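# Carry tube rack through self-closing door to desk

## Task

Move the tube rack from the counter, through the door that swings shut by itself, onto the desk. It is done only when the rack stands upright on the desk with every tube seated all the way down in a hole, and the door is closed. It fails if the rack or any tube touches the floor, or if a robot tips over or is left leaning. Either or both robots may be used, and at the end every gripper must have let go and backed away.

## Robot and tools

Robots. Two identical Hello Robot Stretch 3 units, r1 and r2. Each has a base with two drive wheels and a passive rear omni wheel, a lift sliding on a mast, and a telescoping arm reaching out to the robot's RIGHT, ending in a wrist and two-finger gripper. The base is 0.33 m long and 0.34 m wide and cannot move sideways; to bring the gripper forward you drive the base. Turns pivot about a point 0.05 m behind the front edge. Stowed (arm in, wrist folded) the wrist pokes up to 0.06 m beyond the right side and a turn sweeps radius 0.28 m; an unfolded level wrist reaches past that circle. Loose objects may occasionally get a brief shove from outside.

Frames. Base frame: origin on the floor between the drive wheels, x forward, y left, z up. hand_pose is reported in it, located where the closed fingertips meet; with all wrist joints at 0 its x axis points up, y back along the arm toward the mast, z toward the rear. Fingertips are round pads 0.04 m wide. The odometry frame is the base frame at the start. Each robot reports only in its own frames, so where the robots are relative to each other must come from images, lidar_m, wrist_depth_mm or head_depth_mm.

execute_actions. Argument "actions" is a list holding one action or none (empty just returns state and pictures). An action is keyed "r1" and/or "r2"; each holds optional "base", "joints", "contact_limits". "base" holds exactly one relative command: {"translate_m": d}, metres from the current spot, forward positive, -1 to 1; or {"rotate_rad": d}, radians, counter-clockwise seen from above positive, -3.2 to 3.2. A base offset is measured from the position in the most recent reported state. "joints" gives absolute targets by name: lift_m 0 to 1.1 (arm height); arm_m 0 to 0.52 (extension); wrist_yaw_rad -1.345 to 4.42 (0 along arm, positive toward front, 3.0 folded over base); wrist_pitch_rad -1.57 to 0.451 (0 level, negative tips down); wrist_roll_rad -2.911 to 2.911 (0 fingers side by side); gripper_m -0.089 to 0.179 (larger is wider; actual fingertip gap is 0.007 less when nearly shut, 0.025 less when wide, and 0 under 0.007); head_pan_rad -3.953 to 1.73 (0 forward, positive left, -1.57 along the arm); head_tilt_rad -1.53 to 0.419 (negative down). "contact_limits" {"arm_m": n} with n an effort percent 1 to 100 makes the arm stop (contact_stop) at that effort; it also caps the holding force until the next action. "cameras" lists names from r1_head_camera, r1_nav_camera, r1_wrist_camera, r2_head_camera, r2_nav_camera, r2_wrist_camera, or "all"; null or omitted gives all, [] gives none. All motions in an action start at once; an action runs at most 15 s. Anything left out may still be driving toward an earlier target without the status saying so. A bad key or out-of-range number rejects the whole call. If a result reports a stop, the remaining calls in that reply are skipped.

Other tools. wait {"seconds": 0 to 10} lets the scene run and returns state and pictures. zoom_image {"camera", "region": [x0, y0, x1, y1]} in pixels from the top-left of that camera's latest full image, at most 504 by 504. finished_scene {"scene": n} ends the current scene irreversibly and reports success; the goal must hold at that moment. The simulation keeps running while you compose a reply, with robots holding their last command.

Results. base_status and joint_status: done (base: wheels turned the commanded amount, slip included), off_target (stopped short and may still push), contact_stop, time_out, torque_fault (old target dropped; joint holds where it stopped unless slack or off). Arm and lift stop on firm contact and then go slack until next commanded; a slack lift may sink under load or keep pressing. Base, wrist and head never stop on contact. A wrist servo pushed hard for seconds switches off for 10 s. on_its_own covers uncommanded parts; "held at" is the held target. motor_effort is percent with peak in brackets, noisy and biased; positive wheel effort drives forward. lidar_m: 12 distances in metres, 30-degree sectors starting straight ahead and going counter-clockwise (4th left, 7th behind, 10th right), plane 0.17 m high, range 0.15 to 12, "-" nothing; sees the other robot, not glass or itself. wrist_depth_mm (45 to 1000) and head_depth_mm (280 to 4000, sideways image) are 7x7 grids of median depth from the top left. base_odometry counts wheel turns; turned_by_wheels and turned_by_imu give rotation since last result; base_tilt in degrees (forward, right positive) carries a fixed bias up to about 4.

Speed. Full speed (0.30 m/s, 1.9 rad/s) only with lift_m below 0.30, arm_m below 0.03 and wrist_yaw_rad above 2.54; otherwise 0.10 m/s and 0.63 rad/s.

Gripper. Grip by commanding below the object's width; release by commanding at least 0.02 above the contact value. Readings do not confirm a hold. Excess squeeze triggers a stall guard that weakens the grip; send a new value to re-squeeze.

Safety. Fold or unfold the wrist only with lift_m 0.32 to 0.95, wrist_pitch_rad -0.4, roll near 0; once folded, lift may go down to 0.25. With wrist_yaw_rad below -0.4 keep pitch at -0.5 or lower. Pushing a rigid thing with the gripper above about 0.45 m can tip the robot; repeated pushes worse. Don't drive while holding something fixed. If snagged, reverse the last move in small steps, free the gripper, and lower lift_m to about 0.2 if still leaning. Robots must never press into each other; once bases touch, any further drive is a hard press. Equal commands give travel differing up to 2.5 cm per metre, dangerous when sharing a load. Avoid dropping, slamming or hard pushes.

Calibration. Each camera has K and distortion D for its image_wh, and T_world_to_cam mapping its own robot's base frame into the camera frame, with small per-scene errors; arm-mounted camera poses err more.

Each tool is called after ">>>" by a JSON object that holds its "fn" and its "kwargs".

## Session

>>> {"fn": "execute_actions", "kwargs": {"actions": []}}

Scene clock: 0.00 s.
r1.base_odometry: x=+0.000 y=+0.000 heading=+0.000 (m, m, rad; r1's odometry frame)
r1.turned_by_wheels: +0.000 (rad since the last result)
r1.turned_by_imu: +0.000 (rad since the last result)
r1.base_tilt: forward=-0.7 right=+2.5 (deg)
r1.lidar_m: 0.79 0.90 1.51 1.88 2.15 3.64 2.03 2.57 2.13 1.67 0.93 0.79
r1.head_depth_mm: 683 689 695 702 708 716 719 / 694 702 711 717 722 730 735 / 711 717 725 730 739 749 753 / 724 731 740 747 753 763 772 / 742 750 755 764 768 780 790 / 760 766 774 783 793 802 806 / 777 782 790 804 812 821 830
r1.base_status: not commanded
r1.joint_positions: lift_m=+0.415 arm_m=+0.001 wrist_yaw_rad=+3.058 wrist_pitch_rad=-0.567 wrist_roll_rad=-0.010 gripper_m=+0.037 head_pan_rad=+0.014 head_tilt_rad=+0.015
r1.joint_status: not commanded
r1.motor_effort: left_wheel=+0 right_wheel=-1 lift_m=+27 arm_m=+0 wrist_yaw_rad=+0 wrist_pitch_rad=+7 wrist_roll_rad=+1 gripper_m=+0 head_pan_rad=+0 head_tilt_rad=+1 (%)
r1.hand_pose: x=-0.0042 y=+0.0562 z=+0.3957 quat_wxyz=(+0.226, +0.683, +0.170, +0.673) (m; r1's base frame)
r1.wrist_depth_mm: - - - - - - - / - - - - - - - / 963 993 987 956 970 957 952 / 819 812 - 786 778 793 799 / 697 683 691 683 694 675 677 / 603 599 600 597 - 601 586 / 531 545 - - 519 527 525
r2.base_odometry: x=+0.000 y=+0.000 heading=+0.000 (m, m, rad; r2's odometry frame)
r2.turned_by_wheels: +0.000 (rad since the last result)
r2.turned_by_imu: +0.000 (rad since the last result)
r2.base_tilt: forward=-0.9 right=-2.4 (deg)
r2.lidar_m: 1.97 2.04 1.99 1.47 1.95 2.12 2.03 2.10 2.84 1.95 2.83 2.06
r2.head_depth_mm: 1923 1978 1994 2017 2017 2038 2044 / 1929 1948 1973 1985 2028 2020 2047 / 1916 1953 1966 1996 2009 2009 2018 / 1923 1930 1946 1961 1992 1998 2016 / 1910 1906 1938 1952 1980 1997 2019 / 1890 1901 1918 1939 1971 1998 1995 / 1883 1892 1924 1926 1935 1976 1983
r2.base_status: not commanded
r2.joint_positions: lift_m=+0.349 arm_m=+0.000 wrist_yaw_rad=+2.841 wrist_pitch_rad=-0.492 wrist_roll_rad=+0.009 gripper_m=+0.037 head_pan_rad=+0.008 head_tilt_rad=-0.019
r2.joint_status: not commanded
r2.motor_effort: left_wheel=+0 right_wheel=+1 lift_m=+23 arm_m=+0 wrist_yaw_rad=+1 wrist_pitch_rad=+5 wrist_roll_rad=+0 gripper_m=+0 head_pan_rad=+0 head_tilt_rad=+4 (%)
r2.hand_pose: x=+0.0423 y=+0.0595 z=+0.3451 quat_wxyz=(+0.274, +0.706, +0.067, +0.649) (m; r2's base frame)
r2.wrist_depth_mm: - - - - - - - / - - - - - - - / - - - - 985 964 961 / - 802 798 789 781 769 770 / 642 671 662 646 659 639 636 / 568 - 576 557 570 548 549 / 491 490 - 484 477 482 480
pictures: r1_head_camera (sideways: a quarter turn clockwise sets it upright), r1_nav_camera (sideways: a quarter turn counterclockwise sets it upright), r1_wrist_camera, r2_head_camera (sideways: a quarter turn clockwise sets it upright), r2_nav_camera (sideways: a quarter turn counterclockwise sets it upright), r2_wrist_camera
camera_calibration (this result's frames):
r1_head_camera: T_world_to_cam=[[-0.0356078, 0.0546363, -0.997871, 1.32079], [0.0334784, 0.998009, 0.0534492, -0.0687478], [0.998805, -0.0315039, -0.0373661, -0.000937954], [0, 0, 0, 1]] pos_world=[0.0502688, -0.00358149, 1.32161]
r1_nav_camera: T_world_to_cam=[[0.0255246, 0.0196028, 0.999482, -1.2668], [-0.0424817, -0.998883, 0.020676, 0.0285257], [0.998771, -0.0429874, -0.0246633, -0.017407], [0, 0, 0, 1]] pos_world=[0.050932, 0.0525785, 1.26513]
r1_wrist_camera: T_world_to_cam=[[0.999597, -0.0283805, 0.000233545, 0.0125544], [-0.0187192, -0.665455, -0.746203, 0.371069], [0.0213331, 0.745898, -0.665718, 0.3847], [0, 0, 0, 1]] pos_world=[-0.0138101, -0.0396616, 0.532992]
r2_head_camera: T_world_to_cam=[[-0.0798072, 0.0301775, -0.996353, 1.32326], [0.0424354, 0.998738, 0.0268507, -0.0374162], [0.995907, -0.0401377, -0.0809871, 0.0614377], [0, 0, 0, 1]] pos_world=[0.0460069, -0.0000975944, 1.32441]
r2_nav_camera: T_world_to_cam=[[0.0630449, 0.0535114, 0.996575, -1.25576], [-0.0216423, -0.998253, 0.0549706, -0.0210482], [0.997776, -0.0250338, -0.0617767, 0.0370668], [0, 0, 0, 1]] pos_world=[0.0417296, 0.0471142, 1.25491]
r2_wrist_camera: T_world_to_cam=[[0.935638, -0.350903, -0.0380497, -0.00741133], [-0.243518, -0.56373, -0.789245, 0.351307], [0.255499, 0.747713, -0.612899, 0.317447], [0, 0, 0, 1]] pos_world=[0.0113768, -0.0419177, 0.471548]
Images, in order (width x height): r1_head_camera 896x504, r1_nav_camera 672x504, r1_wrist_camera 644x364, r2_head_camera 896x504, r2_nav_camera 672x504, r2_wrist_camera 644x364.

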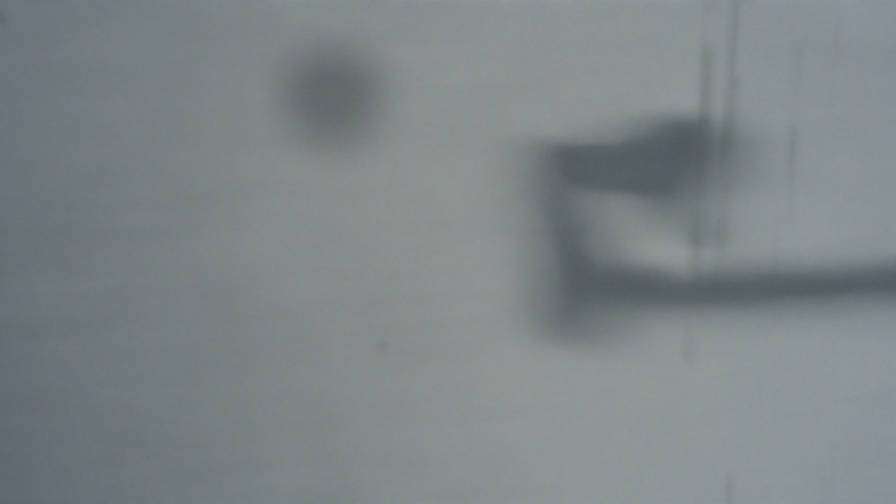

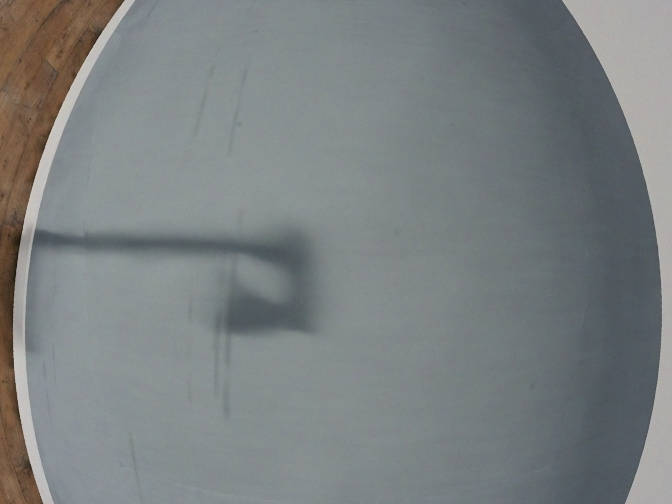

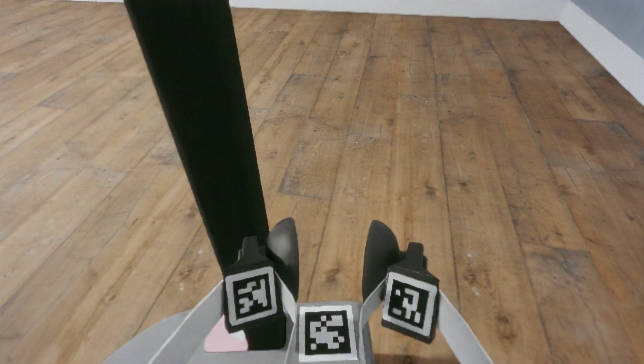

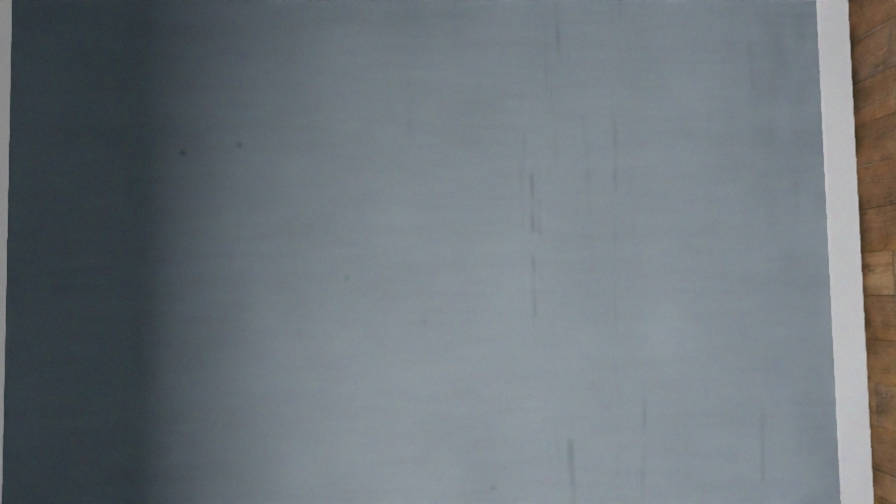

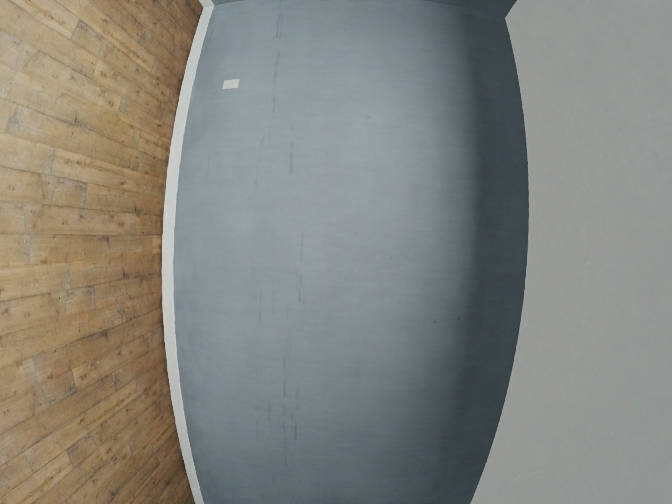

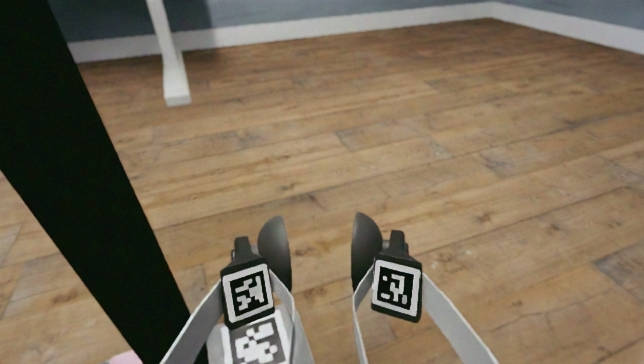

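Look around.

>>> {"fn": "execute_actions", "kwargs": {"actions": [{"r1":{"joints":{"head_pan_rad":-3.14,"head_tilt_rad":-0.3,"lift_m":0.29}},"r2":{"joints":{"head_pan_rad":-2.4,"head_tilt_rad":-0.3,"lift_m":0.29}}}], "cameras": ["r1_nav_camera","r2_nav_camera"]}}

Scene clock: 4.10 s.
r1.base_odometry: x=+0.000 y=+0.000 heading=+0.000 (m, m, rad; r1's odometry frame)
r1.turned_by_wheels: +0.000 (rad since the last result)
r1.turned_by_imu: +0.001 (rad since the last result)
r1.base_tilt: forward=-0.6 right=+2.6 (deg)
r1.lidar_m: 0.79 0.90 1.51 1.89 2.16 3.63 2.03 2.56 2.13 1.67 0.93 0.79
r1.head_depth_mm: 3250 3394 3629 3661 2367 1771 1394 / 3303 3521 3731 3656 2355 1775 1407 / 3396 3470 3771 3212 2185 1780 1407 / 3355 3611 3842 3766 2301 1793 1417 / 3443 3688 - 3767 2447 1790 1415 / 3545 3785 - 3683 2472 1793 1428 / 3621 3778 - 3727 2481 1824 1431
r1.base_status: not commanded
r1.joint_positions: lift_m=+0.290 arm_m=+0.001 wrist_yaw_rad=+3.058 wrist_pitch_rad=-0.567 wrist_roll_rad=-0.010 gripper_m=+0.037 head_pan_rad=-3.133 head_tilt_rad=-0.296
r1.joint_status: all done
r1.motor_effort: left_wheel=+0(0) right_wheel=+0(0) lift_m=+16(25) arm_m=+0(0) wrist_yaw_rad=+0(1) wrist_pitch_rad=+8(8) wrist_roll_rad=+1(1) gripper_m=-1(1) head_pan_rad=-4(52) head_tilt_rad=-2(22) (%)
r1.hand_pose: x=-0.0042 y=+0.0562 z=+0.2712 quat_wxyz=(+0.226, +0.683, +0.170, +0.673) (m; r1's base frame)
r1.wrist_depth_mm: - - - - - - - / 966 927 932 932 939 935 916 / 756 751 748 760 735 723 721 / 621 623 - 615 601 611 597 / 527 540 - 549 536 523 510 / 473 - - - - 450 454 / - - - - 395 400 402
r2.base_odometry: x=+0.000 y=+0.000 heading=+0.000 (m, m, rad; r2's odometry frame)
r2.turned_by_wheels: +0.000 (rad since the last result)
r2.turned_by_imu: -0.001 (rad since the last result)
r2.base_tilt: forward=-0.8 right=-2.5 (deg)
r2.lidar_m: 1.97 2.04 1.99 1.48 1.95 2.12 2.03 2.10 2.84 1.94 2.84 2.06
r2.head_depth_mm: 1985 2063 2165 2284 2408 1939 1537 / 2094 2202 2326 2449 2547 1953 1538 / 2228 2372 2487 2654 2661 1966 1553 / 2329 2487 2621 2790 2677 1964 1526 / 2553 2696 2913 3100 2630 1976 1542 / 2787 2972 3183 3393 2633 1940 1557 / 2983 3076 3290 3458 2660 1956 1533
r2.base_status: not commanded
r2.joint_positions: lift_m=+0.290 arm_m=+0.000 wrist_yaw_rad=+2.841 wrist_pitch_rad=-0.493 wrist_roll_rad=+0.009 gripper_m=+0.037 head_pan_rad=-2.393 head_tilt_rad=-0.296
r2.joint_status: all done
r2.motor_effort: left_wheel=-1(0) right_wheel=+0(0) lift_m=+20(24) arm_m=+0(1) wrist_yaw_rad=+0(0) wrist_pitch_rad=+5(5) wrist_roll_rad=+0(0) gripper_m=+0(0) head_pan_rad=-4(30) head_tilt_rad=-2(31) (%)
r2.hand_pose: x=+0.0423 y=+0.0595 z=+0.2865 quat_wxyz=(+0.274, +0.706, +0.067, +0.649) (m; r2's base frame)
r2.wrist_depth_mm: - - - - - - - / - - - - - - - / - 896 894 867 863 870 851 / - 697 711 687 690 677 679 / 566 594 579 576 574 570 552 / 496 - - 492 498 481 476 / 445 - - 426 420 423 419
pictures: r1_nav_camera (sideways: a quarter turn counterclockwise sets it upright), r2_nav_camera (sideways: a quarter turn counterclockwise sets it upright)
camera_calibration (this result's frames):
r1_nav_camera: T_world_to_cam=[[-0.329744, -0.0221492, 0.943811, -1.19176], [0.0388734, 0.998558, 0.0370154, 0.00676908], [-0.94327, 0.0488948, -0.328408, 0.389809], [0, 0, 0, 1]] pos_world=[-0.0255444, -0.0522155, 1.25256]
r2_nav_camera: T_world_to_cam=[[-0.208628, -0.26628, 0.941047, -1.18146], [-0.669743, 0.740088, 0.0609358, -0.0248397], [-0.712684, -0.617547, -0.332743, 0.400197], [0, 0, 0, 1]] pos_world=[0.0220908, -0.0490765, 1.24649]
Images, in order (width x height): r1_nav_camera 672x504, r2_nav_camera 672x504.

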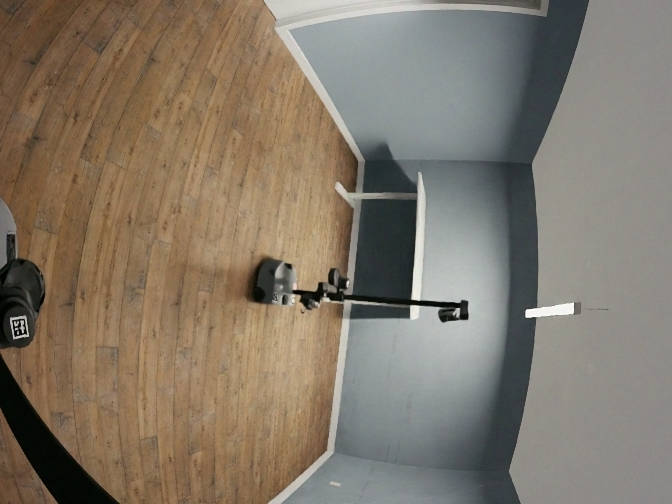

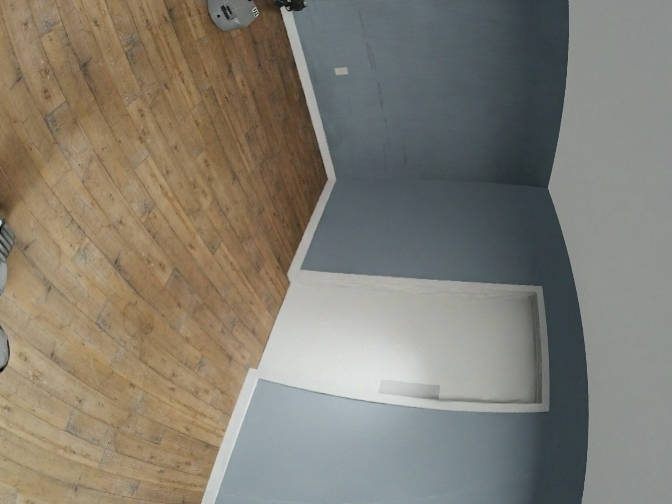

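>>> {"fn": "execute_actions", "kwargs": {"actions": [{"r1":{"base":{"rotate_rad":-2.4},"joints":{"head_pan_rad":0.3,"head_tilt_rad":-0.5}},"r2":{"base":{"rotate_rad":-2.3},"joints":{"head_pan_rad":0,"head_tilt_rad":-0.5}}}], "cameras": ["r1_nav_camera","r2_nav_camera"]}}

Scene clock: 19.10 s.
r1.base_odometry: x=+0.000 y=+0.000 heading=-2.400 (m, m, rad; r1's odometry frame)
r1.turned_by_wheels: -2.400 (rad since the last result)
r1.turned_by_imu: -2.399 (rad since the last result)
r1.base_tilt: forward=-0.7 right=+2.6 (deg)
r1.lidar_m: 2.32 2.13 1.17 0.83 0.79 0.81 1.07 1.89 1.93 2.56 2.00 3.18
r1.head_depth_mm: 2106 2332 2624 2423 1835 1465 1222 / 2104 2279 2518 2437 1823 1463 1224 / 2013 2242 2451 2449 1846 1472 1230 / 1953 2129 2331 2446 1847 1481 1237 / 1826 2000 2180 2340 1839 1487 1235 / 1749 1897 2087 2252 1846 1495 1235 / 1686 1838 2023 2191 1870 1481 1241
r1.base_status: done
r1.joint_positions: lift_m=+0.290 arm_m=+0.001 wrist_yaw_rad=+3.058 wrist_pitch_rad=-0.567 wrist_roll_rad=-0.010 gripper_m=+0.037 head_pan_rad=+0.293 head_tilt_rad=-0.494
r1.joint_status: all done
r1.motor_effort: left_wheel=+2(10) right_wheel=-4(11) lift_m=+16(16) arm_m=+0(0) wrist_yaw_rad=-1(0) wrist_pitch_rad=+7(7) wrist_roll_rad=+1(1) gripper_m=-1(0) head_pan_rad=+5(53) head_tilt_rad=-2(18) (%)
r1.hand_pose: x=-0.0042 y=+0.0562 z=+0.2711 quat_wxyz=(+0.226, +0.683, +0.170, +0.673) (m; r1's base frame)
r1.wrist_depth_mm: 626 679 853 932 - - - / 652 740 900 932 916 912 905 / 693 742 744 750 743 739 722 / 619 613 - 619 605 612 603 / 532 548 - 548 532 519 518 / 481 - - - - 449 449 / - - - - 395 397 401
r2.base_odometry: x=+0.000 y=+0.000 heading=-2.300 (m, m, rad; r2's odometry frame)
r2.turned_by_wheels: -2.300 (rad since the last result)
r2.turned_by_imu: -2.250 (rad since the last result)
r2.base_tilt: forward=-0.9 right=-2.3 (deg)
r2.lidar_m: 2.52 2.02 2.04 2.22 1.97 1.98 2.15 1.48 1.47 1.95 2.03 2.04
r2.head_depth_mm: 2039 2191 2314 2445 1985 1582 1318 / 2164 2348 2541 2634 1972 1580 1325 / 2280 2464 2708 2648 1974 1587 1321 / 2504 2725 3012 2603 1975 1593 1326 / 2761 3098 3283 2621 1978 1587 1325 / 2966 3240 3400 2611 1973 1567 1324 / 2745 2971 3220 2586 1980 1582 1317
r2.base_status: done
r2.joint_positions: lift_m=+0.290 arm_m=+0.000 wrist_yaw_rad=+2.841 wrist_pitch_rad=-0.493 wrist_roll_rad=+0.009 gripper_m=+0.037 head_pan_rad=-0.007 head_tilt_rad=-0.495
r2.joint_status: all done
r2.motor_effort: left_wheel=+1(10) right_wheel=-1(6) lift_m=+20(20) arm_m=+0(0) wrist_yaw_rad=+1(1) wrist_pitch_rad=+5(5) wrist_roll_rad=+0(0) gripper_m=+0(1) head_pan_rad=+1(29) head_tilt_rad=-3(29) (%)
r2.hand_pose: x=+0.0423 y=+0.0594 z=+0.2865 quat_wxyz=(+0.274, +0.706, +0.067, +0.649) (m; r2's base frame)
r2.wrist_depth_mm: - - - - - - - / - - - - - - - / - 898 899 893 862 843 855 / - 708 702 697 693 677 680 / 564 587 571 573 580 557 557 / 495 - - 485 499 482 480 / 442 - - 426 418 420 417
pictures: r1_nav_camera (sideways: a quarter turn counterclockwise sets it upright), r2_nav_camera (sideways: a quarter turn counterclockwise sets it upright)
camera_calibration (this result's frames):
r1_nav_camera: T_world_to_cam=[[0.482261, 0.165478, 0.860257, -1.0877], [0.250334, -0.967081, 0.0456895, -0.00580284], [0.839498, 0.193317, -0.50781, 0.612388], [0, 0, 0, 1]] pos_world=[0.0119108, 0.0559945, 1.24695]
r2_nav_camera: T_world_to_cam=[[0.513374, 0.0493201, 0.856746, -1.07589], [-0.00817926, -0.998021, 0.0623539, -0.0307055], [0.858126, -0.0390184, -0.511955, 0.62382], [0, 0, 0, 1]] pos_world=[0.0167651, 0.0467585, 1.24304]
Images, in order (width x height): r1_nav_camera 672x504, r2_nav_camera 672x504.

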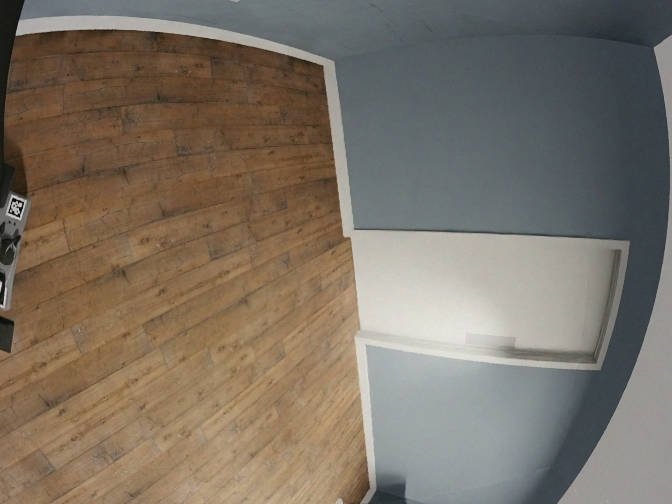

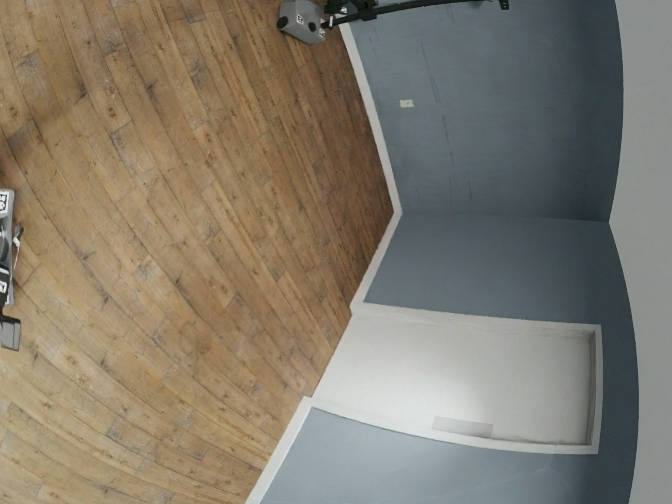

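>>> {"fn": "execute_actions", "kwargs": {"actions": [{"r1":{"base":{"translate_m":1.0}}}], "cameras": []}}

>>> {"fn": "execute_actions", "kwargs": {"actions": [{"r1":{"base":{"translate_m":0.6},"joints":{"head_pan_rad":0.5,"head_tilt_rad":-0.8}}}], "cameras": ["r1_nav_camera","r1_head_camera"]}}

Scene clock: 30.33 s.
r1.base_odometry: x=-0.737 y=-0.676 heading=-2.400 (m, m, rad; r1's odometry frame)
r1.turned_by_wheels: +0.000 (rad since the last result)
r1.turned_by_imu: +0.003 (rad since the last result)
r1.base_tilt: forward=-0.7 right=+2.5 (deg)
r1.lidar_m: 1.44 1.28 1.33 1.39 1.32 1.36 1.80 2.72 2.79 1.66 3.03 1.92
r1.head_depth_mm: 1258 1381 1555 1790 1843 1476 1230 / 1283 1406 1555 1735 1851 1472 1232 / 1243 1359 1509 1723 1823 1464 1229 / 1193 1306 1451 1626 1783 1476 1222 / 1154 1264 1389 1555 1721 1476 1233 / 1118 1215 1339 1485 1623 1468 1238 / 1082 1155 1230 1357 1500 1479 1239
r1.base_status: done
r1.joint_positions: lift_m=+0.290 arm_m=+0.001 wrist_yaw_rad=+3.058 wrist_pitch_rad=-0.567 wrist_roll_rad=-0.010 gripper_m=+0.037 head_pan_rad=+0.293 head_tilt_rad=-0.495
r1.joint_status: not commanded
r1.motor_effort: left_wheel=+2(10) right_wheel=-3(7) lift_m=+17(16) arm_m=+0(0) wrist_yaw_rad=-1(0) wrist_pitch_rad=+8(7) wrist_roll_rad=+1(1) gripper_m=+0(1) head_pan_rad=+5(5) head_tilt_rad=-2(3) (%)
r1.hand_pose: x=-0.0042 y=+0.0562 z=+0.2711 quat_wxyz=(+0.226, +0.683, +0.170, +0.673) (m; r1's base frame)
r1.wrist_depth_mm: - - - - - - - / 947 937 906 912 924 893 889 / 754 736 738 741 745 731 715 / 637 620 - 602 613 604 601 / 524 551 - 548 536 517 516 / 475 - - - - 448 452 / - - - - 395 400 398
r2.base_odometry: x=+0.000 y=+0.000 heading=-2.300 (m, m, rad; r2's odometry frame)
r2.turned_by_wheels: +0.000 (rad since the last result)
r2.turned_by_imu: -0.001 (rad since the last result)
r2.base_tilt: forward=-0.9 right=-2.5 (deg)
r2.lidar_m: 1.67 1.66 2.84 2.21 1.98 1.98 2.14 1.47 1.47 1.96 2.03 2.04
r2.head_depth_mm: 2037 2178 2328 2440 1984 1586 1329 / 2171 2357 2570 2626 1994 1583 1320 / 2287 2465 2708 2588 1971 1577 1322 / 2529 2703 3005 2661 1968 1592 1319 / 2748 3010 3311 2588 1975 1583 1316 / 2963 3228 3370 2608 1980 1582 1318 / 2762 2961 3177 2013 1821 1587 1323
r2.base_status: not commanded
r2.joint_positions: lift_m=+0.290 arm_m=+0.000 wrist_yaw_rad=+2.841 wrist_pitch_rad=-0.493 wrist_roll_rad=+0.009 gripper_m=+0.037 head_pan_rad=-0.007 head_tilt_rad=-0.495
r2.joint_status: not commanded
r2.motor_effort: left_wheel=+2(2) right_wheel=-2(2) lift_m=+20(20) arm_m=+0(0) wrist_yaw_rad=+0(0) wrist_pitch_rad=+5(5) wrist_roll_rad=+0(0) gripper_m=+0(0) head_pan_rad=+2(2) head_tilt_rad=-3(3) (%)
r2.hand_pose: x=+0.0423 y=+0.0594 z=+0.2865 quat_wxyz=(+0.274, +0.706, +0.067, +0.649) (m; r2's base frame)
r2.wrist_depth_mm: - - - - - - - / - - - - - - - / - 899 892 883 870 871 845 / - 699 710 691 686 684 678 / 570 592 577 572 570 558 559 / 498 - - 489 500 479 479 / 442 - - 430 418 417 415
pictures: none
No camera images: the call's "cameras" was empty. Leave "cameras" out to get every camera's image.

Scene clock: 34.03 s.
r1.base_odometry: x=-1.180 y=-1.081 heading=-2.400 (m, m, rad; r1's odometry frame)
r1.turned_by_wheels: +0.000 (rad since the last result)
r1.turned_by_imu: +0.002 (rad since the last result)
r1.base_tilt: forward=-0.7 right=+2.6 (deg)
r1.lidar_m: 0.91 0.87 0.84 1.08 1.64 1.68 2.23 3.22 1.80 1.69 2.66 1.18
r1.head_depth_mm: 774 905 1073 1279 1426 1250 1110 / 763 883 1060 1316 1431 1249 1102 / 751 866 1032 1267 1445 1243 1101 / 738 854 1008 1241 1430 1254 1110 / 726 836 989 1213 1407 1246 1107 / 715 825 969 1181 1392 1248 1104 / 708 812 946 1114 1328 1251 1107
r1.base_status: done
r1.joint_positions: lift_m=+0.290 arm_m=+0.001 wrist_yaw_rad=+3.058 wrist_pitch_rad=-0.567 wrist_roll_rad=-0.010 gripper_m=+0.037 head_pan_rad=+0.493 head_tilt_rad=-0.790
r1.joint_status: all done
r1.motor_effort: left_wheel=+2(10) right_wheel=-3(8) lift_m=+16(17) arm_m=+0(0) wrist_yaw_rad=-1(0) wrist_pitch_rad=+8(7) wrist_roll_rad=+1(1) gripper_m=+0(1) head_pan_rad=+5(26) head_tilt_rad=-5(24) (%)
r1.hand_pose: x=-0.0042 y=+0.0562 z=+0.2711 quat_wxyz=(+0.226, +0.683, +0.170, +0.673) (m; r1's base frame)
r1.wrist_depth_mm: - - - - - 798 693 / 956 962 929 937 952 834 743 / 744 732 749 745 735 719 724 / 625 615 - 617 605 614 608 / 523 539 - 549 536 517 523 / 473 - - - - 450 448 / - - - - 396 398 400
r2.base_odometry: x=+0.000 y=+0.000 heading=-2.300 (m, m, rad; r2's odometry frame)
r2.turned_by_wheels: +0.000 (rad since the last result)
r2.turned_by_imu: -0.001 (rad since the last result)
r2.base_tilt: forward=-0.9 right=-2.4 (deg)
r2.lidar_m: 1.70 2.83 2.84 2.22 1.97 1.98 2.14 1.47 1.48 1.95 2.03 2.04
r2.head_depth_mm: 2026 2180 2328 2486 1976 1593 1321 / 2150 2354 2531 2647 1995 1585 1331 / 2305 2458 2691 2620 1964 1589 1311 / 1586 2670 2979 2082 1927 1580 1322 / 2773 3014 3298 2497 1929 1570 1325 / 2952 3175 3429 2603 1963 1582 1323 / 2767 2973 3251 2619 1988 1583 1315
r2.base_status: not commanded
r2.joint_positions: lift_m=+0.290 arm_m=+0.000 wrist_yaw_rad=+2.841 wrist_pitch_rad=-0.493 wrist_roll_rad=+0.009 gripper_m=+0.037 head_pan_rad=-0.007 head_tilt_rad=-0.495
r2.joint_status: not commanded
r2.motor_effort: left_wheel=+2(2) right_wheel=-1(1) lift_m=+20(20) arm_m=+0(0) wrist_yaw_rad=+0(0) wrist_pitch_rad=+5(5) wrist_roll_rad=+0(0) gripper_m=+0(0) head_pan_rad=+2(2) head_tilt_rad=-3(3) (%)
r2.hand_pose: x=+0.0423 y=+0.0594 z=+0.2865 quat_wxyz=(+0.274, +0.706, +0.067, +0.649) (m; r2's base frame)
r2.wrist_depth_mm: - - - - - - - / - - - - - - - / - 900 893 881 872 849 851 / - 698 703 693 685 686 677 / 559 587 576 573 581 563 559 / 496 - - 487 500 486 476 / 442 - - 427 416 420 417
pictures: r1_head_camera (sideways: a quarter turn clockwise sets it upright), r1_nav_camera (sideways: a quarter turn counterclockwise sets it upright)
camera_calibration (this result's frames):
r1_head_camera: T_world_to_cam=[[-0.680994, -0.303175, -0.666583, 0.892501], [-0.408886, 0.912581, 0.0026659, 0.0000959533], [0.607503, 0.274372, -0.745426, 0.922832], [0, 0, 0, 1]] pos_world=[0.0472039, 0.0172973, 1.28283]
r1_nav_camera: T_world_to_cam=[[0.641314, 0.366287, 0.674203, -0.846156], [0.450803, -0.890914, 0.0552124, -0.019404], [0.620881, 0.268524, -0.736479, 0.911182], [0, 0, 0, 1]] pos_world=[-0.0143369, 0.0479742, 1.24262]
Images, in order (width x height): r1_head_camera 896x504, r1_nav_camera 672x504.

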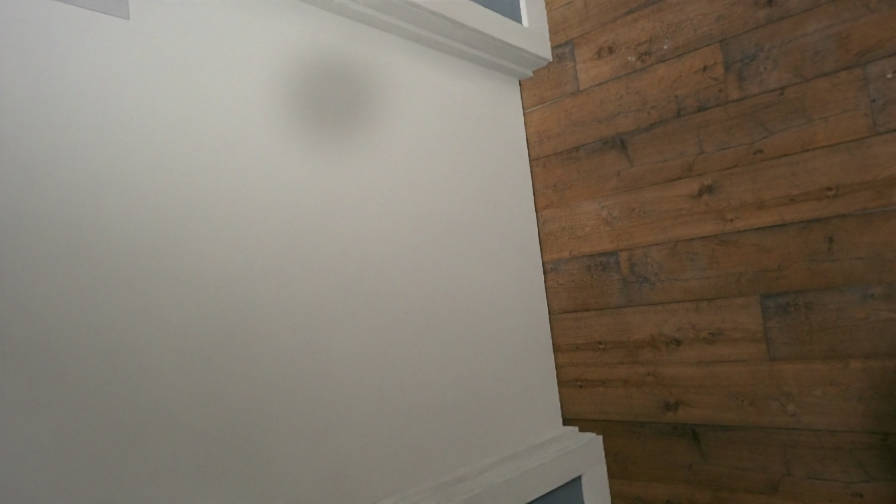

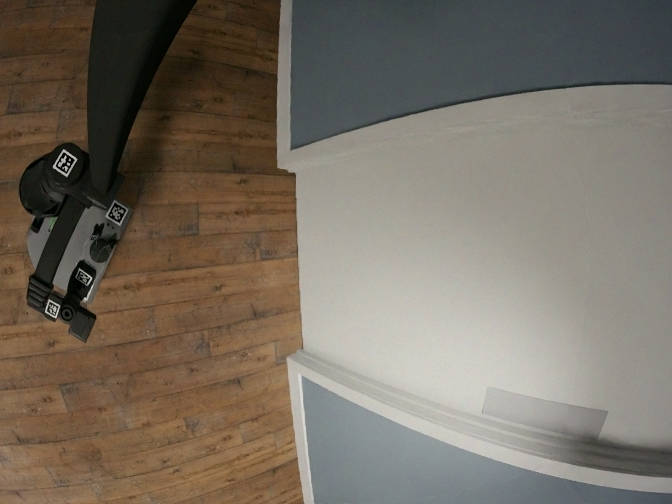

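>>> {"fn": "execute_actions", "kwargs": {"actions": [{"r1":{"base":{"translate_m":0.42}},"r2":{"base":{"translate_m":0.9}}}], "cameras": []}}

>>> {"fn": "execute_actions", "kwargs": {"actions": [{"r1":{"base":{"rotate_rad":0.57},"joints":{"head_pan_rad":0,"head_tilt_rad":-1.0}},"r2":{"base":{"rotate_rad":-0.8}}}], "cameras": ["r1_nav_camera","r2_nav_camera"]}}

Scene clock: 43.80 s.
r1.base_odometry: x=-1.489 y=-1.365 heading=-2.400 (m, m, rad; r1's odometry frame)
r1.turned_by_wheels: +0.000 (rad since the last result)
r1.turned_by_imu: +0.002 (rad since the last result)
r1.base_tilt: forward=-0.7 right=+2.5 (deg)
r1.lidar_m: 0.54 0.52 0.53 0.67 1.48 1.91 2.54 1.18 1.02 2.88 2.02 0.65
r1.head_depth_mm: 440 514 617 736 863 1189 1103 / 434 506 603 746 977 1195 1105 / 428 496 591 732 957 1219 1108 / 422 487 580 713 925 1203 1108 / 415 479 565 695 893 1184 1105 / 408 470 555 675 866 1188 1105 / 404 462 542 659 837 1157 1109
r1.base_status: done
r1.joint_positions: lift_m=+0.290 arm_m=+0.001 wrist_yaw_rad=+3.058 wrist_pitch_rad=-0.567 wrist_roll_rad=-0.010 gripper_m=+0.037 head_pan_rad=+0.493 head_tilt_rad=-0.791
r1.joint_status: not commanded
r1.motor_effort: left_wheel=+2(9) right_wheel=-3(7) lift_m=+17(17) arm_m=+0(0) wrist_yaw_rad=+0(0) wrist_pitch_rad=+7(8) wrist_roll_rad=+1(1) gripper_m=-1(1) head_pan_rad=+5(5) head_tilt_rad=-4(5) (%)
r1.hand_pose: x=-0.0042 y=+0.0562 z=+0.2711 quat_wxyz=(+0.226, +0.683, +0.170, +0.673) (m; r1's base frame)
r1.wrist_depth_mm: - - - 794 680 536 444 / 954 951 933 831 739 568 455 / 761 746 756 727 698 604 486 / 619 634 - 613 614 591 513 / 525 536 - 551 535 519 500 / 476 - - - - 452 455 / - - - - 390 404 400
r2.base_odometry: x=-0.600 y=-0.671 heading=-2.300 (m, m, rad; r2's odometry frame)
r2.turned_by_wheels: +0.000 (rad since the last result)
r2.turned_by_imu: +0.002 (rad since the last result)
r2.base_tilt: forward=-0.9 right=-2.4 (deg)
r2.lidar_m: 1.74 2.17 2.18 2.61 2.56 2.56 2.88 2.19 2.23 1.62 1.43 1.02
r2.head_depth_mm: 1392 1512 1645 1776 1225 1361 1244 / 1488 1590 1730 1893 1224 1389 1265 / 1596 1741 1893 2079 1978 1585 1319 / 1768 1916 2106 2310 1984 1576 1322 / 1910 2132 2380 2511 1971 1580 1321 / 2156 2370 2614 2603 1954 1588 1318 / 2090 2250 2417 2512 1960 1579 1323
r2.base_status: done
r2.joint_positions: lift_m=+0.290 arm_m=+0.000 wrist_yaw_rad=+2.841 wrist_pitch_rad=-0.493 wrist_roll_rad=+0.009 gripper_m=+0.037 head_pan_rad=-0.007 head_tilt_rad=-0.495
r2.joint_status: not commanded
r2.motor_effort: left_wheel=+1(8) right_wheel=-1(4) lift_m=+20(20) arm_m=+0(0) wrist_yaw_rad=+1(0) wrist_pitch_rad=+5(5) wrist_roll_rad=+0(0) gripper_m=+0(0) head_pan_rad=+2(2) head_tilt_rad=-3(3) (%)
r2.hand_pose: x=+0.0423 y=+0.0594 z=+0.2864 quat_wxyz=(+0.274, +0.706, +0.067, +0.649) (m; r2's base frame)
r2.wrist_depth_mm: - - - - - - - / - - - - - - - / - 912 890 879 864 866 859 / - 708 693 697 697 676 674 / 567 586 573 575 577 563 561 / 499 - - 487 490 481 479 / 442 - - 428 418 418 420
pictures: none
No camera images: the call's "cameras" was empty. Leave "cameras" out to get every camera's image.

Scene clock: 45.70 s.
r1.base_odometry: x=-1.489 y=-1.365 heading=-1.830 (m, m, rad; r1's odometry frame)
r1.turned_by_wheels: +0.570 (rad since the last result)
r1.turned_by_imu: +0.570 (rad since the last result)
r1.base_tilt: forward=-0.7 right=+2.5 (deg)
r1.lidar_m: 0.52 0.54 0.67 1.71 1.94 2.65 1.08 1.02 2.87 1.71 0.63 0.54
r1.head_depth_mm: 469 566 717 882 1243 1186 1079 / 464 560 709 964 1273 1182 1110 / 460 554 698 943 1271 1179 1111 / 457 549 691 933 1276 1179 1110 / 454 544 684 919 1270 1189 1103 / 449 541 676 902 1259 1182 1077 / 446 536 667 890 1249 1175 1075
r1.base_status: done
r1.joint_positions: lift_m=+0.290 arm_m=+0.001 wrist_yaw_rad=+3.058 wrist_pitch_rad=-0.567 wrist_roll_rad=-0.010 gripper_m=+0.037 head_pan_rad=+0.007 head_tilt_rad=-0.988
r1.joint_status: all done
r1.motor_effort: left_wheel=-1(7) right_wheel=+2(10) lift_m=+17(17) arm_m=+0(0) wrist_yaw_rad=-1(0) wrist_pitch_rad=+8(8) wrist_roll_rad=+1(1) gripper_m=-1(0) head_pan_rad=-4(44) head_tilt_rad=-6(20) (%)
r1.hand_pose: x=-0.0042 y=+0.0562 z=+0.2711 quat_wxyz=(+0.226, +0.683, +0.170, +0.673) (m; r1's base frame)
r1.wrist_depth_mm: - - - - - 777 558 / 950 958 936 909 921 772 590 / 723 744 760 752 728 694 641 / 623 628 - 617 607 617 597 / 528 549 - 540 536 519 515 / 478 - - - - 455 448 / - - - - 399 401 402
r2.base_odometry: x=-0.600 y=-0.671 heading=-3.100 (m, m, rad; r2's odometry frame)
r2.turned_by_wheels: -0.800 (rad since the last result)
r2.turned_by_imu: -0.783 (rad since the last result)
r2.base_tilt: forward=-0.8 right=-2.4 (deg)
r2.lidar_m: 1.02 1.02 2.16 2.17 2.28 2.63 2.56 2.70 2.19 2.25 1.95 1.48
r2.head_depth_mm: 1230 1342 1476 1634 1825 1590 1321 / 1227 1343 1467 1635 1825 1577 1326 / 1236 1339 1471 1633 1803 1573 1326 / 1266 1374 1519 1672 1856 1601 1325 / 1294 1412 1547 1752 1861 1533 1298 / 1295 1407 1558 1733 1842 1379 1243 / 1282 1412 1552 1720 1846 1312 1224
r2.base_status: done
r2.joint_positions: lift_m=+0.290 arm_m=+0.000 wrist_yaw_rad=+2.841 wrist_pitch_rad=-0.493 wrist_roll_rad=+0.009 gripper_m=+0.037 head_pan_rad=-0.007 head_tilt_rad=-0.495
r2.joint_status: not commanded
r2.motor_effort: left_wheel=+2(7) right_wheel=-1(5) lift_m=+20(20) arm_m=+0(0) wrist_yaw_rad=+0(0) wrist_pitch_rad=+5(5) wrist_roll_rad=+0(0) gripper_m=+1(0) head_pan_rad=+1(2) head_tilt_rad=-3(3) (%)
r2.hand_pose: x=+0.0423 y=+0.0594 z=+0.2864 quat_wxyz=(+0.274, +0.706, +0.067, +0.649) (m; r2's base frame)
r2.wrist_depth_mm: - - - - - - - / - - - - - - - / - 892 888 877 857 855 697 / - 701 692 687 686 677 655 / 564 588 582 569 576 565 562 / 498 - - 486 497 481 482 / 444 - - 426 416 421 416
pictures: r1_nav_camera (sideways: a quarter turn counterclockwise sets it upright), r2_nav_camera (sideways: a quarter turn counterclockwise sets it upright)
camera_calibration (this result's frames):
r1_nav_camera: T_world_to_cam=[[0.85586, 0.0252067, 0.516593, -0.642121], [-0.0061657, -0.998243, 0.0589234, -0.0214331], [0.517171, -0.0536153, -0.854201, 1.06487], [0, 0, 0, 1]] pos_world=[-0.0012876, 0.0518838, 1.24259]
r2_nav_camera: T_world_to_cam=[[0.513645, 0.0494378, 0.856577, -1.07567], [-0.00792609, -0.998023, 0.0623542, -0.0307075], [0.857966, -0.0388173, -0.512238, 0.624189], [0, 0, 0, 1]] pos_world=[0.0167348, 0.0467611, 1.24304]
Images, in order (width x height): r1_nav_camera 672x504, r2_nav_camera 672x504.

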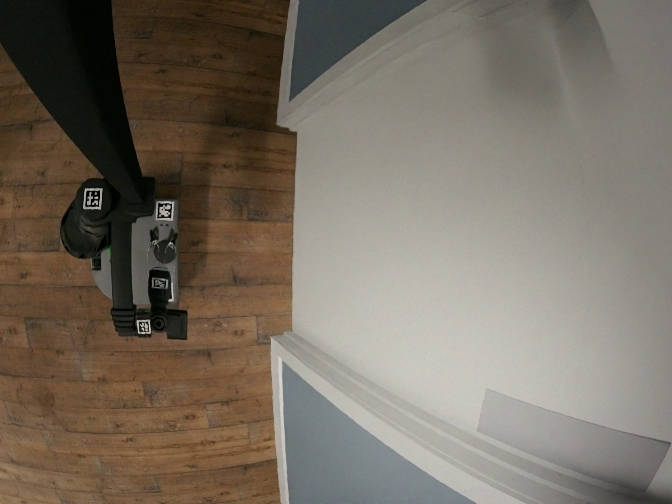

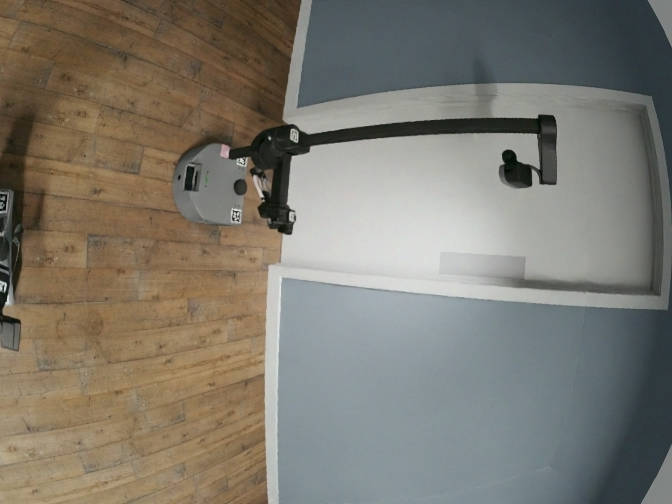

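>>> {"fn": "execute_actions", "kwargs": {"actions": [{"r1":{"base":{"rotate_rad":0.04},"joints":{"head_pan_rad":-3.14,"head_tilt_rad":0}}}], "cameras": []}}

>>> {"fn": "execute_actions", "kwargs": {"actions": [{"r1":{"base":{"translate_m":0.42}}}], "cameras": []}}

>>> {"fn": "execute_actions", "kwargs": {"actions": [{"r1":{"base":{"translate_m":0.5},"joints":{"lift_m":0.32}}}], "cameras": ["r2_nav_camera"]}}

Scene clock: 53.03 s.
r1.base_odometry: x=-1.489 y=-1.365 heading=-1.790 (m, m, rad; r1's odometry frame)
r1.turned_by_wheels: +0.040 (rad since the last result)
r1.turned_by_imu: +0.040 (rad since the last result)
r1.base_tilt: forward=-0.6 right=+2.5 (deg)
r1.lidar_m: 0.52 0.54 0.68 1.86 1.95 2.75 1.02 1.02 2.88 1.50 0.58 0.53
r1.head_depth_mm: 2105 3367 3490 3501 3559 2645 1894 / 2075 3282 3435 3518 3546 2705 1907 / 2054 3288 3391 3509 3535 2789 1916 / 2048 3204 3516 3508 3586 2733 1943 / 2005 3135 3492 3502 3534 2589 1786 / 2012 3160 3415 3523 3544 2660 1207 / 1973 3111 3403 3479 3552 2830 1971
r1.base_status: done
r1.joint_positions: lift_m=+0.290 arm_m=+0.001 wrist_yaw_rad=+3.058 wrist_pitch_rad=-0.567 wrist_roll_rad=-0.010 gripper_m=+0.037 head_pan_rad=-3.133 head_tilt_rad=-0.013
r1.joint_status: all done
r1.motor_effort: left_wheel=-1(8) right_wheel=+2(9) lift_m=+16(16) arm_m=+0(0) wrist_yaw_rad=-1(0) wrist_pitch_rad=+8(8) wrist_roll_rad=+1(1) gripper_m=-1(0) head_pan_rad=-4(54) head_tilt_rad=+5(37) (%)
r1.hand_pose: x=-0.0042 y=+0.0562 z=+0.2711 quat_wxyz=(+0.226, +0.683, +0.170, +0.673) (m; r1's base frame)
r1.wrist_depth_mm: - - - - - 844 553 / 952 956 943 929 940 807 591 / 758 750 737 725 736 711 644 / 611 631 - 614 610 612 600 / 529 546 - 550 539 514 517 / 473 - - - - 453 449 / - - - - 395 405 398
r2.base_odometry: x=-0.600 y=-0.671 heading=-3.100 (m, m, rad; r2's odometry frame)
r2.turned_by_wheels: +0.000 (rad since the last result)
r2.turned_by_imu: -0.001 (rad since the last result)
r2.base_tilt: forward=-0.8 right=-2.4 (deg)
r2.lidar_m: 1.02 1.01 2.16 2.17 2.29 2.63 2.56 2.70 2.19 2.26 1.95 1.48
r2.head_depth_mm: 1233 1335 1474 1655 1826 1586 1331 / 1233 1340 1471 1649 1815 1597 1326 / 1228 1335 1478 1631 1809 1586 1322 / 1271 1374 1514 1671 1840 1588 1324 / 1296 1404 1556 1718 1866 1545 1298 / 1284 1410 1554 1736 1852 1384 1234 / 1260 1417 1556 1730 1860 1309 1229
r2.base_status: not commanded
r2.joint_positions: lift_m=+0.290 arm_m=+0.000 wrist_yaw_rad=+2.841 wrist_pitch_rad=-0.493 wrist_roll_rad=+0.009 gripper_m=+0.037 head_pan_rad=-0.007 head_tilt_rad=-0.495
r2.joint_status: not commanded
r2.motor_effort: left_wheel=+2(2) right_wheel=-2(1) lift_m=+20(20) arm_m=+0(0) wrist_yaw_rad=+0(0) wrist_pitch_rad=+5(5) wrist_roll_rad=+0(0) gripper_m=+0(0) head_pan_rad=+2(2) head_tilt_rad=-3(3) (%)
r2.hand_pose: x=+0.0423 y=+0.0594 z=+0.2864 quat_wxyz=(+0.274, +0.706, +0.067, +0.649) (m; r2's base frame)
r2.wrist_depth_mm: - - - - - - - / - - - - - - - / - 905 894 880 862 842 701 / - 702 697 690 683 677 652 / 561 589 581 573 575 564 557 / 497 - - 488 500 484 480 / 447 - - 431 414 418 417
pictures: none
No camera images: the call's "cameras" was empty. Leave "cameras" out to get every camera's image.

Scene clock: 56.23 s.
r1.base_odometry: x=-1.580 y=-1.775 heading=-1.790 (m, m, rad; r1's odometry frame)
r1.turned_by_wheels: +0.000 (rad since the last result)
r1.turned_by_imu: +0.001 (rad since the last result)
r1.base_tilt: forward=-0.6 right=+2.6 (deg)
r1.lidar_m: - - 0.15 0.47 1.94 2.74 1.42 3.97 2.54 0.35 0.15 -
r1.head_depth_mm: 2100 3320 3877 3966 - 2638 1897 / 2070 3274 3876 3978 - 2678 1889 / 2048 3208 3831 3862 - 2733 1928 / 2028 3166 3886 3918 - 2735 1927 / 1997 3171 3857 3885 - 2474 1799 / 1994 3094 3814 3919 - 2800 1610 / 1982 3024 3801 3917 - 2825 1830
r1.base_status: done
r1.joint_positions: lift_m=+0.290 arm_m=+0.001 wrist_yaw_rad=+3.058 wrist_pitch_rad=-0.567 wrist_roll_rad=-0.010 gripper_m=+0.037 head_pan_rad=-3.133 head_tilt_rad=-0.012
r1.joint_status: not commanded
r1.motor_effort: left_wheel=-2(6) right_wheel=+3(10) lift_m=+16(17) arm_m=+0(0) wrist_yaw_rad=-1(1) wrist_pitch_rad=+7(8) wrist_roll_rad=+1(1) gripper_m=+0(1) head_pan_rad=-4(4) head_tilt_rad=+5(5) (%)
r1.hand_pose: x=-0.0042 y=+0.0562 z=+0.2711 quat_wxyz=(+0.226, +0.683, +0.170, +0.673) (m; r1's base frame)
r1.wrist_depth_mm: - - - - 417 206 137 / 980 950 911 844 421 208 138 / 734 745 719 677 424 207 137 / 622 615 - 615 425 208 138 / 530 535 - 547 369 209 139 / 472 - - - - 209 139 / - - - - 376 196 138
r2.base_odometry: x=-0.600 y=-0.671 heading=-3.100 (m, m, rad; r2's odometry frame)
r2.turned_by_wheels: +0.000 (rad since the last result)
r2.turned_by_imu: +0.000 (rad since the last result)
r2.base_tilt: forward=-0.9 right=-2.5 (deg)
r2.lidar_m: 1.43 1.41 2.16 2.17 2.29 2.63 2.56 2.69 2.19 2.26 1.95 1.48
r2.head_depth_mm: 1227 1347 1478 1641 1826 1585 1323 / 1238 1343 1465 1651 1826 1580 1315 / 1219 1337 1472 1646 1813 1593 1332 / 1264 1373 1501 1680 1839 1584 1327 / 1294 1408 1553 1690 1847 1569 1320 / 1286 1421 1551 1671 1734 1593 1311 / 1242 1412 1522 1487 1823 1570 1313
r2.base_status: not commanded
r2.joint_positions: lift_m=+0.290 arm_m=+0.000 wrist_yaw_rad=+2.841 wrist_pitch_rad=-0.493 wrist_roll_rad=+0.009 gripper_m=+0.037 head_pan_rad=-0.007 head_tilt_rad=-0.495
r2.joint_status: not commanded
r2.motor_effort: left_wheel=+2(2) right_wheel=-2(1) lift_m=+20(20) arm_m=+0(0) wrist_yaw_rad=+0(0) wrist_pitch_rad=+5(5) wrist_roll_rad=+0(0) gripper_m=+1(0) head_pan_rad=+2(2) head_tilt_rad=-3(3) (%)
r2.hand_pose: x=+0.0423 y=+0.0594 z=+0.2864 quat_wxyz=(+0.274, +0.706, +0.067, +0.649) (m; r2's base frame)
r2.wrist_depth_mm: - - - - - - - / - - - - - - - / - 902 886 868 867 856 851 / - 698 700 691 696 677 677 / 570 590 573 572 578 573 564 / 495 - - 487 500 480 482 / 441 - - 431 415 420 418
pictures: none
No camera images: the call's "cameras" was empty. Leave "cameras" out to get every camera's image.

Scene clock: 62.23 s.
r1.base_odometry: x=-1.689 y=-2.263 heading=-1.789 (m, m, rad; r1's odometry frame)
r1.turned_by_wheels: +0.001 (rad since the last result)
r1.turned_by_imu: +0.653 (rad since the last result)
r1.base_tilt: forward=-0.7 right=+2.5 (deg)
r1.lidar_m: - - 0.15 0.19 2.99 1.79 3.44 0.52 2.46 0.23 0.15 -
r1.head_depth_mm: 2069 3295 - - - 2451 1768 / 2037 3024 - - - 2727 1921 / 1991 2943 - - - 2747 1935 / 1996 2923 - - - 2755 1931 / 1996 2905 - - - 2804 1944 / 1972 3040 3826 3709 3662 2784 1986 / 1944 2824 3404 3336 529 522 524
r1.base_status: translate_m off_target (by the wheels' count: +0.4998 of +0.5000)
r1.joint_positions: lift_m=+0.320 arm_m=+0.001 wrist_yaw_rad=+3.057 wrist_pitch_rad=-0.570 wrist_roll_rad=-0.009 gripper_m=+0.037 head_pan_rad=-3.134 head_tilt_rad=-0.008
r1.joint_status: all done
r1.on_its_own: left_wheel is at rest, and its effort (+46) is outside its rest range (-18 to +18)
r1.motor_effort: left_wheel=+46(70) right_wheel=-1(41) lift_m=+27(43) arm_m=+0(0) wrist_yaw_rad=+0(12) wrist_pitch_rad=+9(9) wrist_roll_rad=+0(0) gripper_m=-1(0) head_pan_rad=-4(4) head_tilt_rad=+2(4) (%)
r1.hand_pose: x=-0.0041 y=+0.0559 z=+0.3002 quat_wxyz=(+0.227, +0.683, +0.171, +0.673) (m; r1's base frame)
r1.wrist_depth_mm: - - - 510 194 107 74 / - - - 568 198 109 75 / 811 781 795 639 204 110 76 / 666 651 - 631 208 112 76 / 563 556 568 557 190 113 77 / 496 - - - - 115 78 / - - - - 202 110 79
r2.base_odometry: x=-0.600 y=-0.671 heading=-3.100 (m, m, rad; r2's odometry frame)
r2.turned_by_wheels: +0.000 (rad since the last result)
r2.turned_by_imu: -0.001 (rad since the last result)
r2.base_tilt: forward=-0.9 right=-2.4 (deg)
r2.lidar_m: 1.43 1.66 2.16 2.17 2.29 2.62 2.56 2.70 2.19 2.26 1.96 1.48
r2.head_depth_mm: 1226 1340 1479 1657 1827 1588 1333 / 1227 1344 1476 1644 1834 1585 1323 / 1223 1343 1484 1644 1826 1589 1326 / - - 3430 2289 1851 1580 1319 / 1819 1989 2148 2305 1957 1566 1323 / 1669 1791 1939 2029 1920 1574 1318 / 1516 1673 1767 1915 1958 1580 1315
r2.base_status: not commanded
r2.joint_positions: lift_m=+0.290 arm_m=+0.000 wrist_yaw_rad=+2.841 wrist_pitch_rad=-0.493 wrist_roll_rad=+0.009 gripper_m=+0.037 head_pan_rad=-0.007 head_tilt_rad=-0.495
r2.joint_status: not commanded
r2.motor_effort: left_wheel=+2(2) right_wheel=-1(2) lift_m=+20(20) arm_m=+0(0) wrist_yaw_rad=+0(0) wrist_pitch_rad=+5(5) wrist_roll_rad=+0(0) gripper_m=+0(1) head_pan_rad=+1(2) head_tilt_rad=-3(3) (%)
r2.hand_pose: x=+0.0423 y=+0.0594 z=+0.2864 quat_wxyz=(+0.274, +0.706, +0.067, +0.649) (m; r2's base frame)
r2.wrist_depth_mm: - - - - - - - / - - - - - - - / - 904 871 885 864 863 859 / - 695 685 692 687 677 671 / 562 591 576 571 576 561 557 / 494 - - 485 500 483 478 / 447 - - 432 416 423 419
pictures: r2_nav_camera (sideways: a quarter turn counterclockwise sets it upright)
camera_calibration (this result's frames):
r2_nav_camera: T_world_to_cam=[[0.513645, 0.0494378, 0.856577, -1.07567], [-0.00792612, -0.998023, 0.0623542, -0.0307075], [0.857966, -0.0388173, -0.512237, 0.624188], [0, 0, 0, 1]] pos_world=[0.0167348, 0.0467611, 1.24304]
Images, in order (width x height): r2_nav_camera 672x504.

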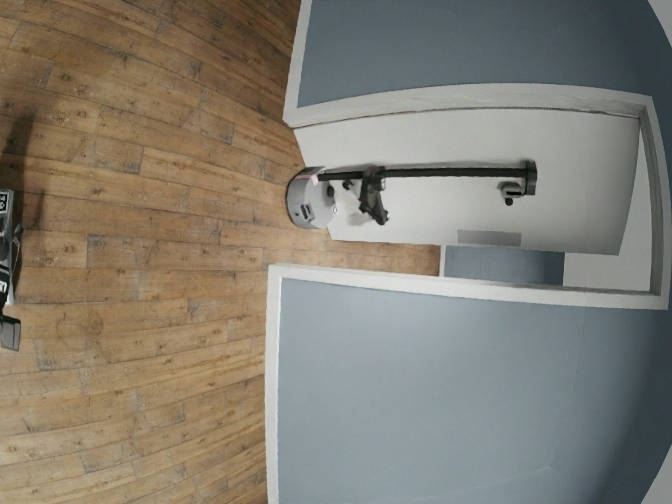

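>>> {"fn": "execute_actions", "kwargs": {"actions": [{"r1":{"base":{"translate_m":0.5}},"r2":{"base":{"rotate_rad":0.42}}}], "cameras": []}}

Scene clock: 71.33 s.
r1.base_odometry: x=-1.796 y=-2.751 heading=-1.788 (m, m, rad; r1's odometry frame)
r1.turned_by_wheels: +0.001 (rad since the last result)
r1.turned_by_imu: +0.897 (rad since the last result)
r1.base_tilt: forward=-0.7 right=+2.5 (deg)
r1.lidar_m: - - 0.15 0.19 2.13 0.87 1.44 2.80 4.41 0.26 0.15 -
r1.head_depth_mm: 860 877 894 921 940 969 993 / 1172 1212 1250 1292 1339 1401 1454 / 1814 1953 2072 2207 2307 2433 1937 / 1993 3130 3190 3283 3240 2793 1939 / 1996 3093 3170 3198 3224 2790 1964 / 1950 3066 3225 3233 2640 2642 1976 / 1965 3042 3157 3180 2627 2660 2007
r1.base_status: translate_m off_target (by the wheels' count: +0.4999 of +0.5000)
r1.joint_positions: lift_m=+0.320 arm_m=+0.001 wrist_yaw_rad=+3.057 wrist_pitch_rad=-0.570 wrist_roll_rad=-0.009 gripper_m=+0.037 head_pan_rad=-3.135 head_tilt_rad=-0.007
r1.joint_status: not commanded
r1.on_its_own: left_wheel is at rest, and its effort (+26) is outside its rest range (-18 to +18)
r1.motor_effort: left_wheel=+26(59) right_wheel=-1(37) lift_m=+27(26) arm_m=+0(1) wrist_yaw_rad=-1(1) wrist_pitch_rad=+9(9) wrist_roll_rad=+0(0) gripper_m=-1(0) head_pan_rad=-3(3) head_tilt_rad=+3(3) (%)
r1.hand_pose: x=-0.0042 y=+0.0559 z=+0.3002 quat_wxyz=(+0.227, +0.683, +0.171, +0.673) (m; r1's base frame)
r1.wrist_depth_mm: - - - - 194 109 76 / - - - 997 198 111 77 / 802 805 799 799 205 113 78 / 670 659 - 630 212 114 79 / 566 559 564 561 194 117 80 / 493 - - - - 118 80 / - - - - 209 114 81
r2.base_odometry: x=-0.600 y=-0.671 heading=-2.680 (m, m, rad; r2's odometry frame)
r2.turned_by_wheels: +0.420 (rad since the last result)
r2.turned_by_imu: +0.410 (rad since the last result)
r2.base_tilt: forward=-0.8 right=-2.4 (deg)
r2.lidar_m: 1.66 1.94 2.17 2.22 2.71 2.56 2.63 2.71 2.18 2.17 1.52 1.43
r2.head_depth_mm: - - 3944 2668 1980 1593 1323 / - - 3942 2601 1992 1592 1317 / - - 3241 2378 1984 1592 1330 / 1666 1846 1997 2215 1978 1590 1313 / 1457 1599 1770 1937 1969 1586 1325 / 1458 1613 1762 2018 1999 1578 1320 / 1523 1685 1899 2137 1949 1578 1324
r2.base_status: done
r2.joint_positions: lift_m=+0.290 arm_m=+0.000 wrist_yaw_rad=+2.841 wrist_pitch_rad=-0.493 wrist_roll_rad=+0.009 gripper_m=+0.037 head_pan_rad=-0.007 head_tilt_rad=-0.495
r2.joint_status: not commanded
r2.motor_effort: left_wheel=-3(8) right_wheel=+2(7) lift_m=+20(20) arm_m=+0(1) wrist_yaw_rad=+0(1) wrist_pitch_rad=+5(5) wrist_roll_rad=+0(0) gripper_m=+0(0) head_pan_rad=+1(3) head_tilt_rad=-3(3) (%)
r2.hand_pose: x=+0.0423 y=+0.0594 z=+0.2864 quat_wxyz=(+0.274, +0.706, +0.067, +0.649) (m; r2's base frame)
r2.wrist_depth_mm: - - - - - - - / - - - - - - - / - 902 895 861 868 848 840 / - 697 702 689 682 678 670 / 564 589 575 573 576 559 560 / 497 - - 486 499 479 477 / 442 - - 432 418 419 419
pictures: none
No camera images: the call's "cameras" was empty. Leave "cameras" out to get every camera's image.


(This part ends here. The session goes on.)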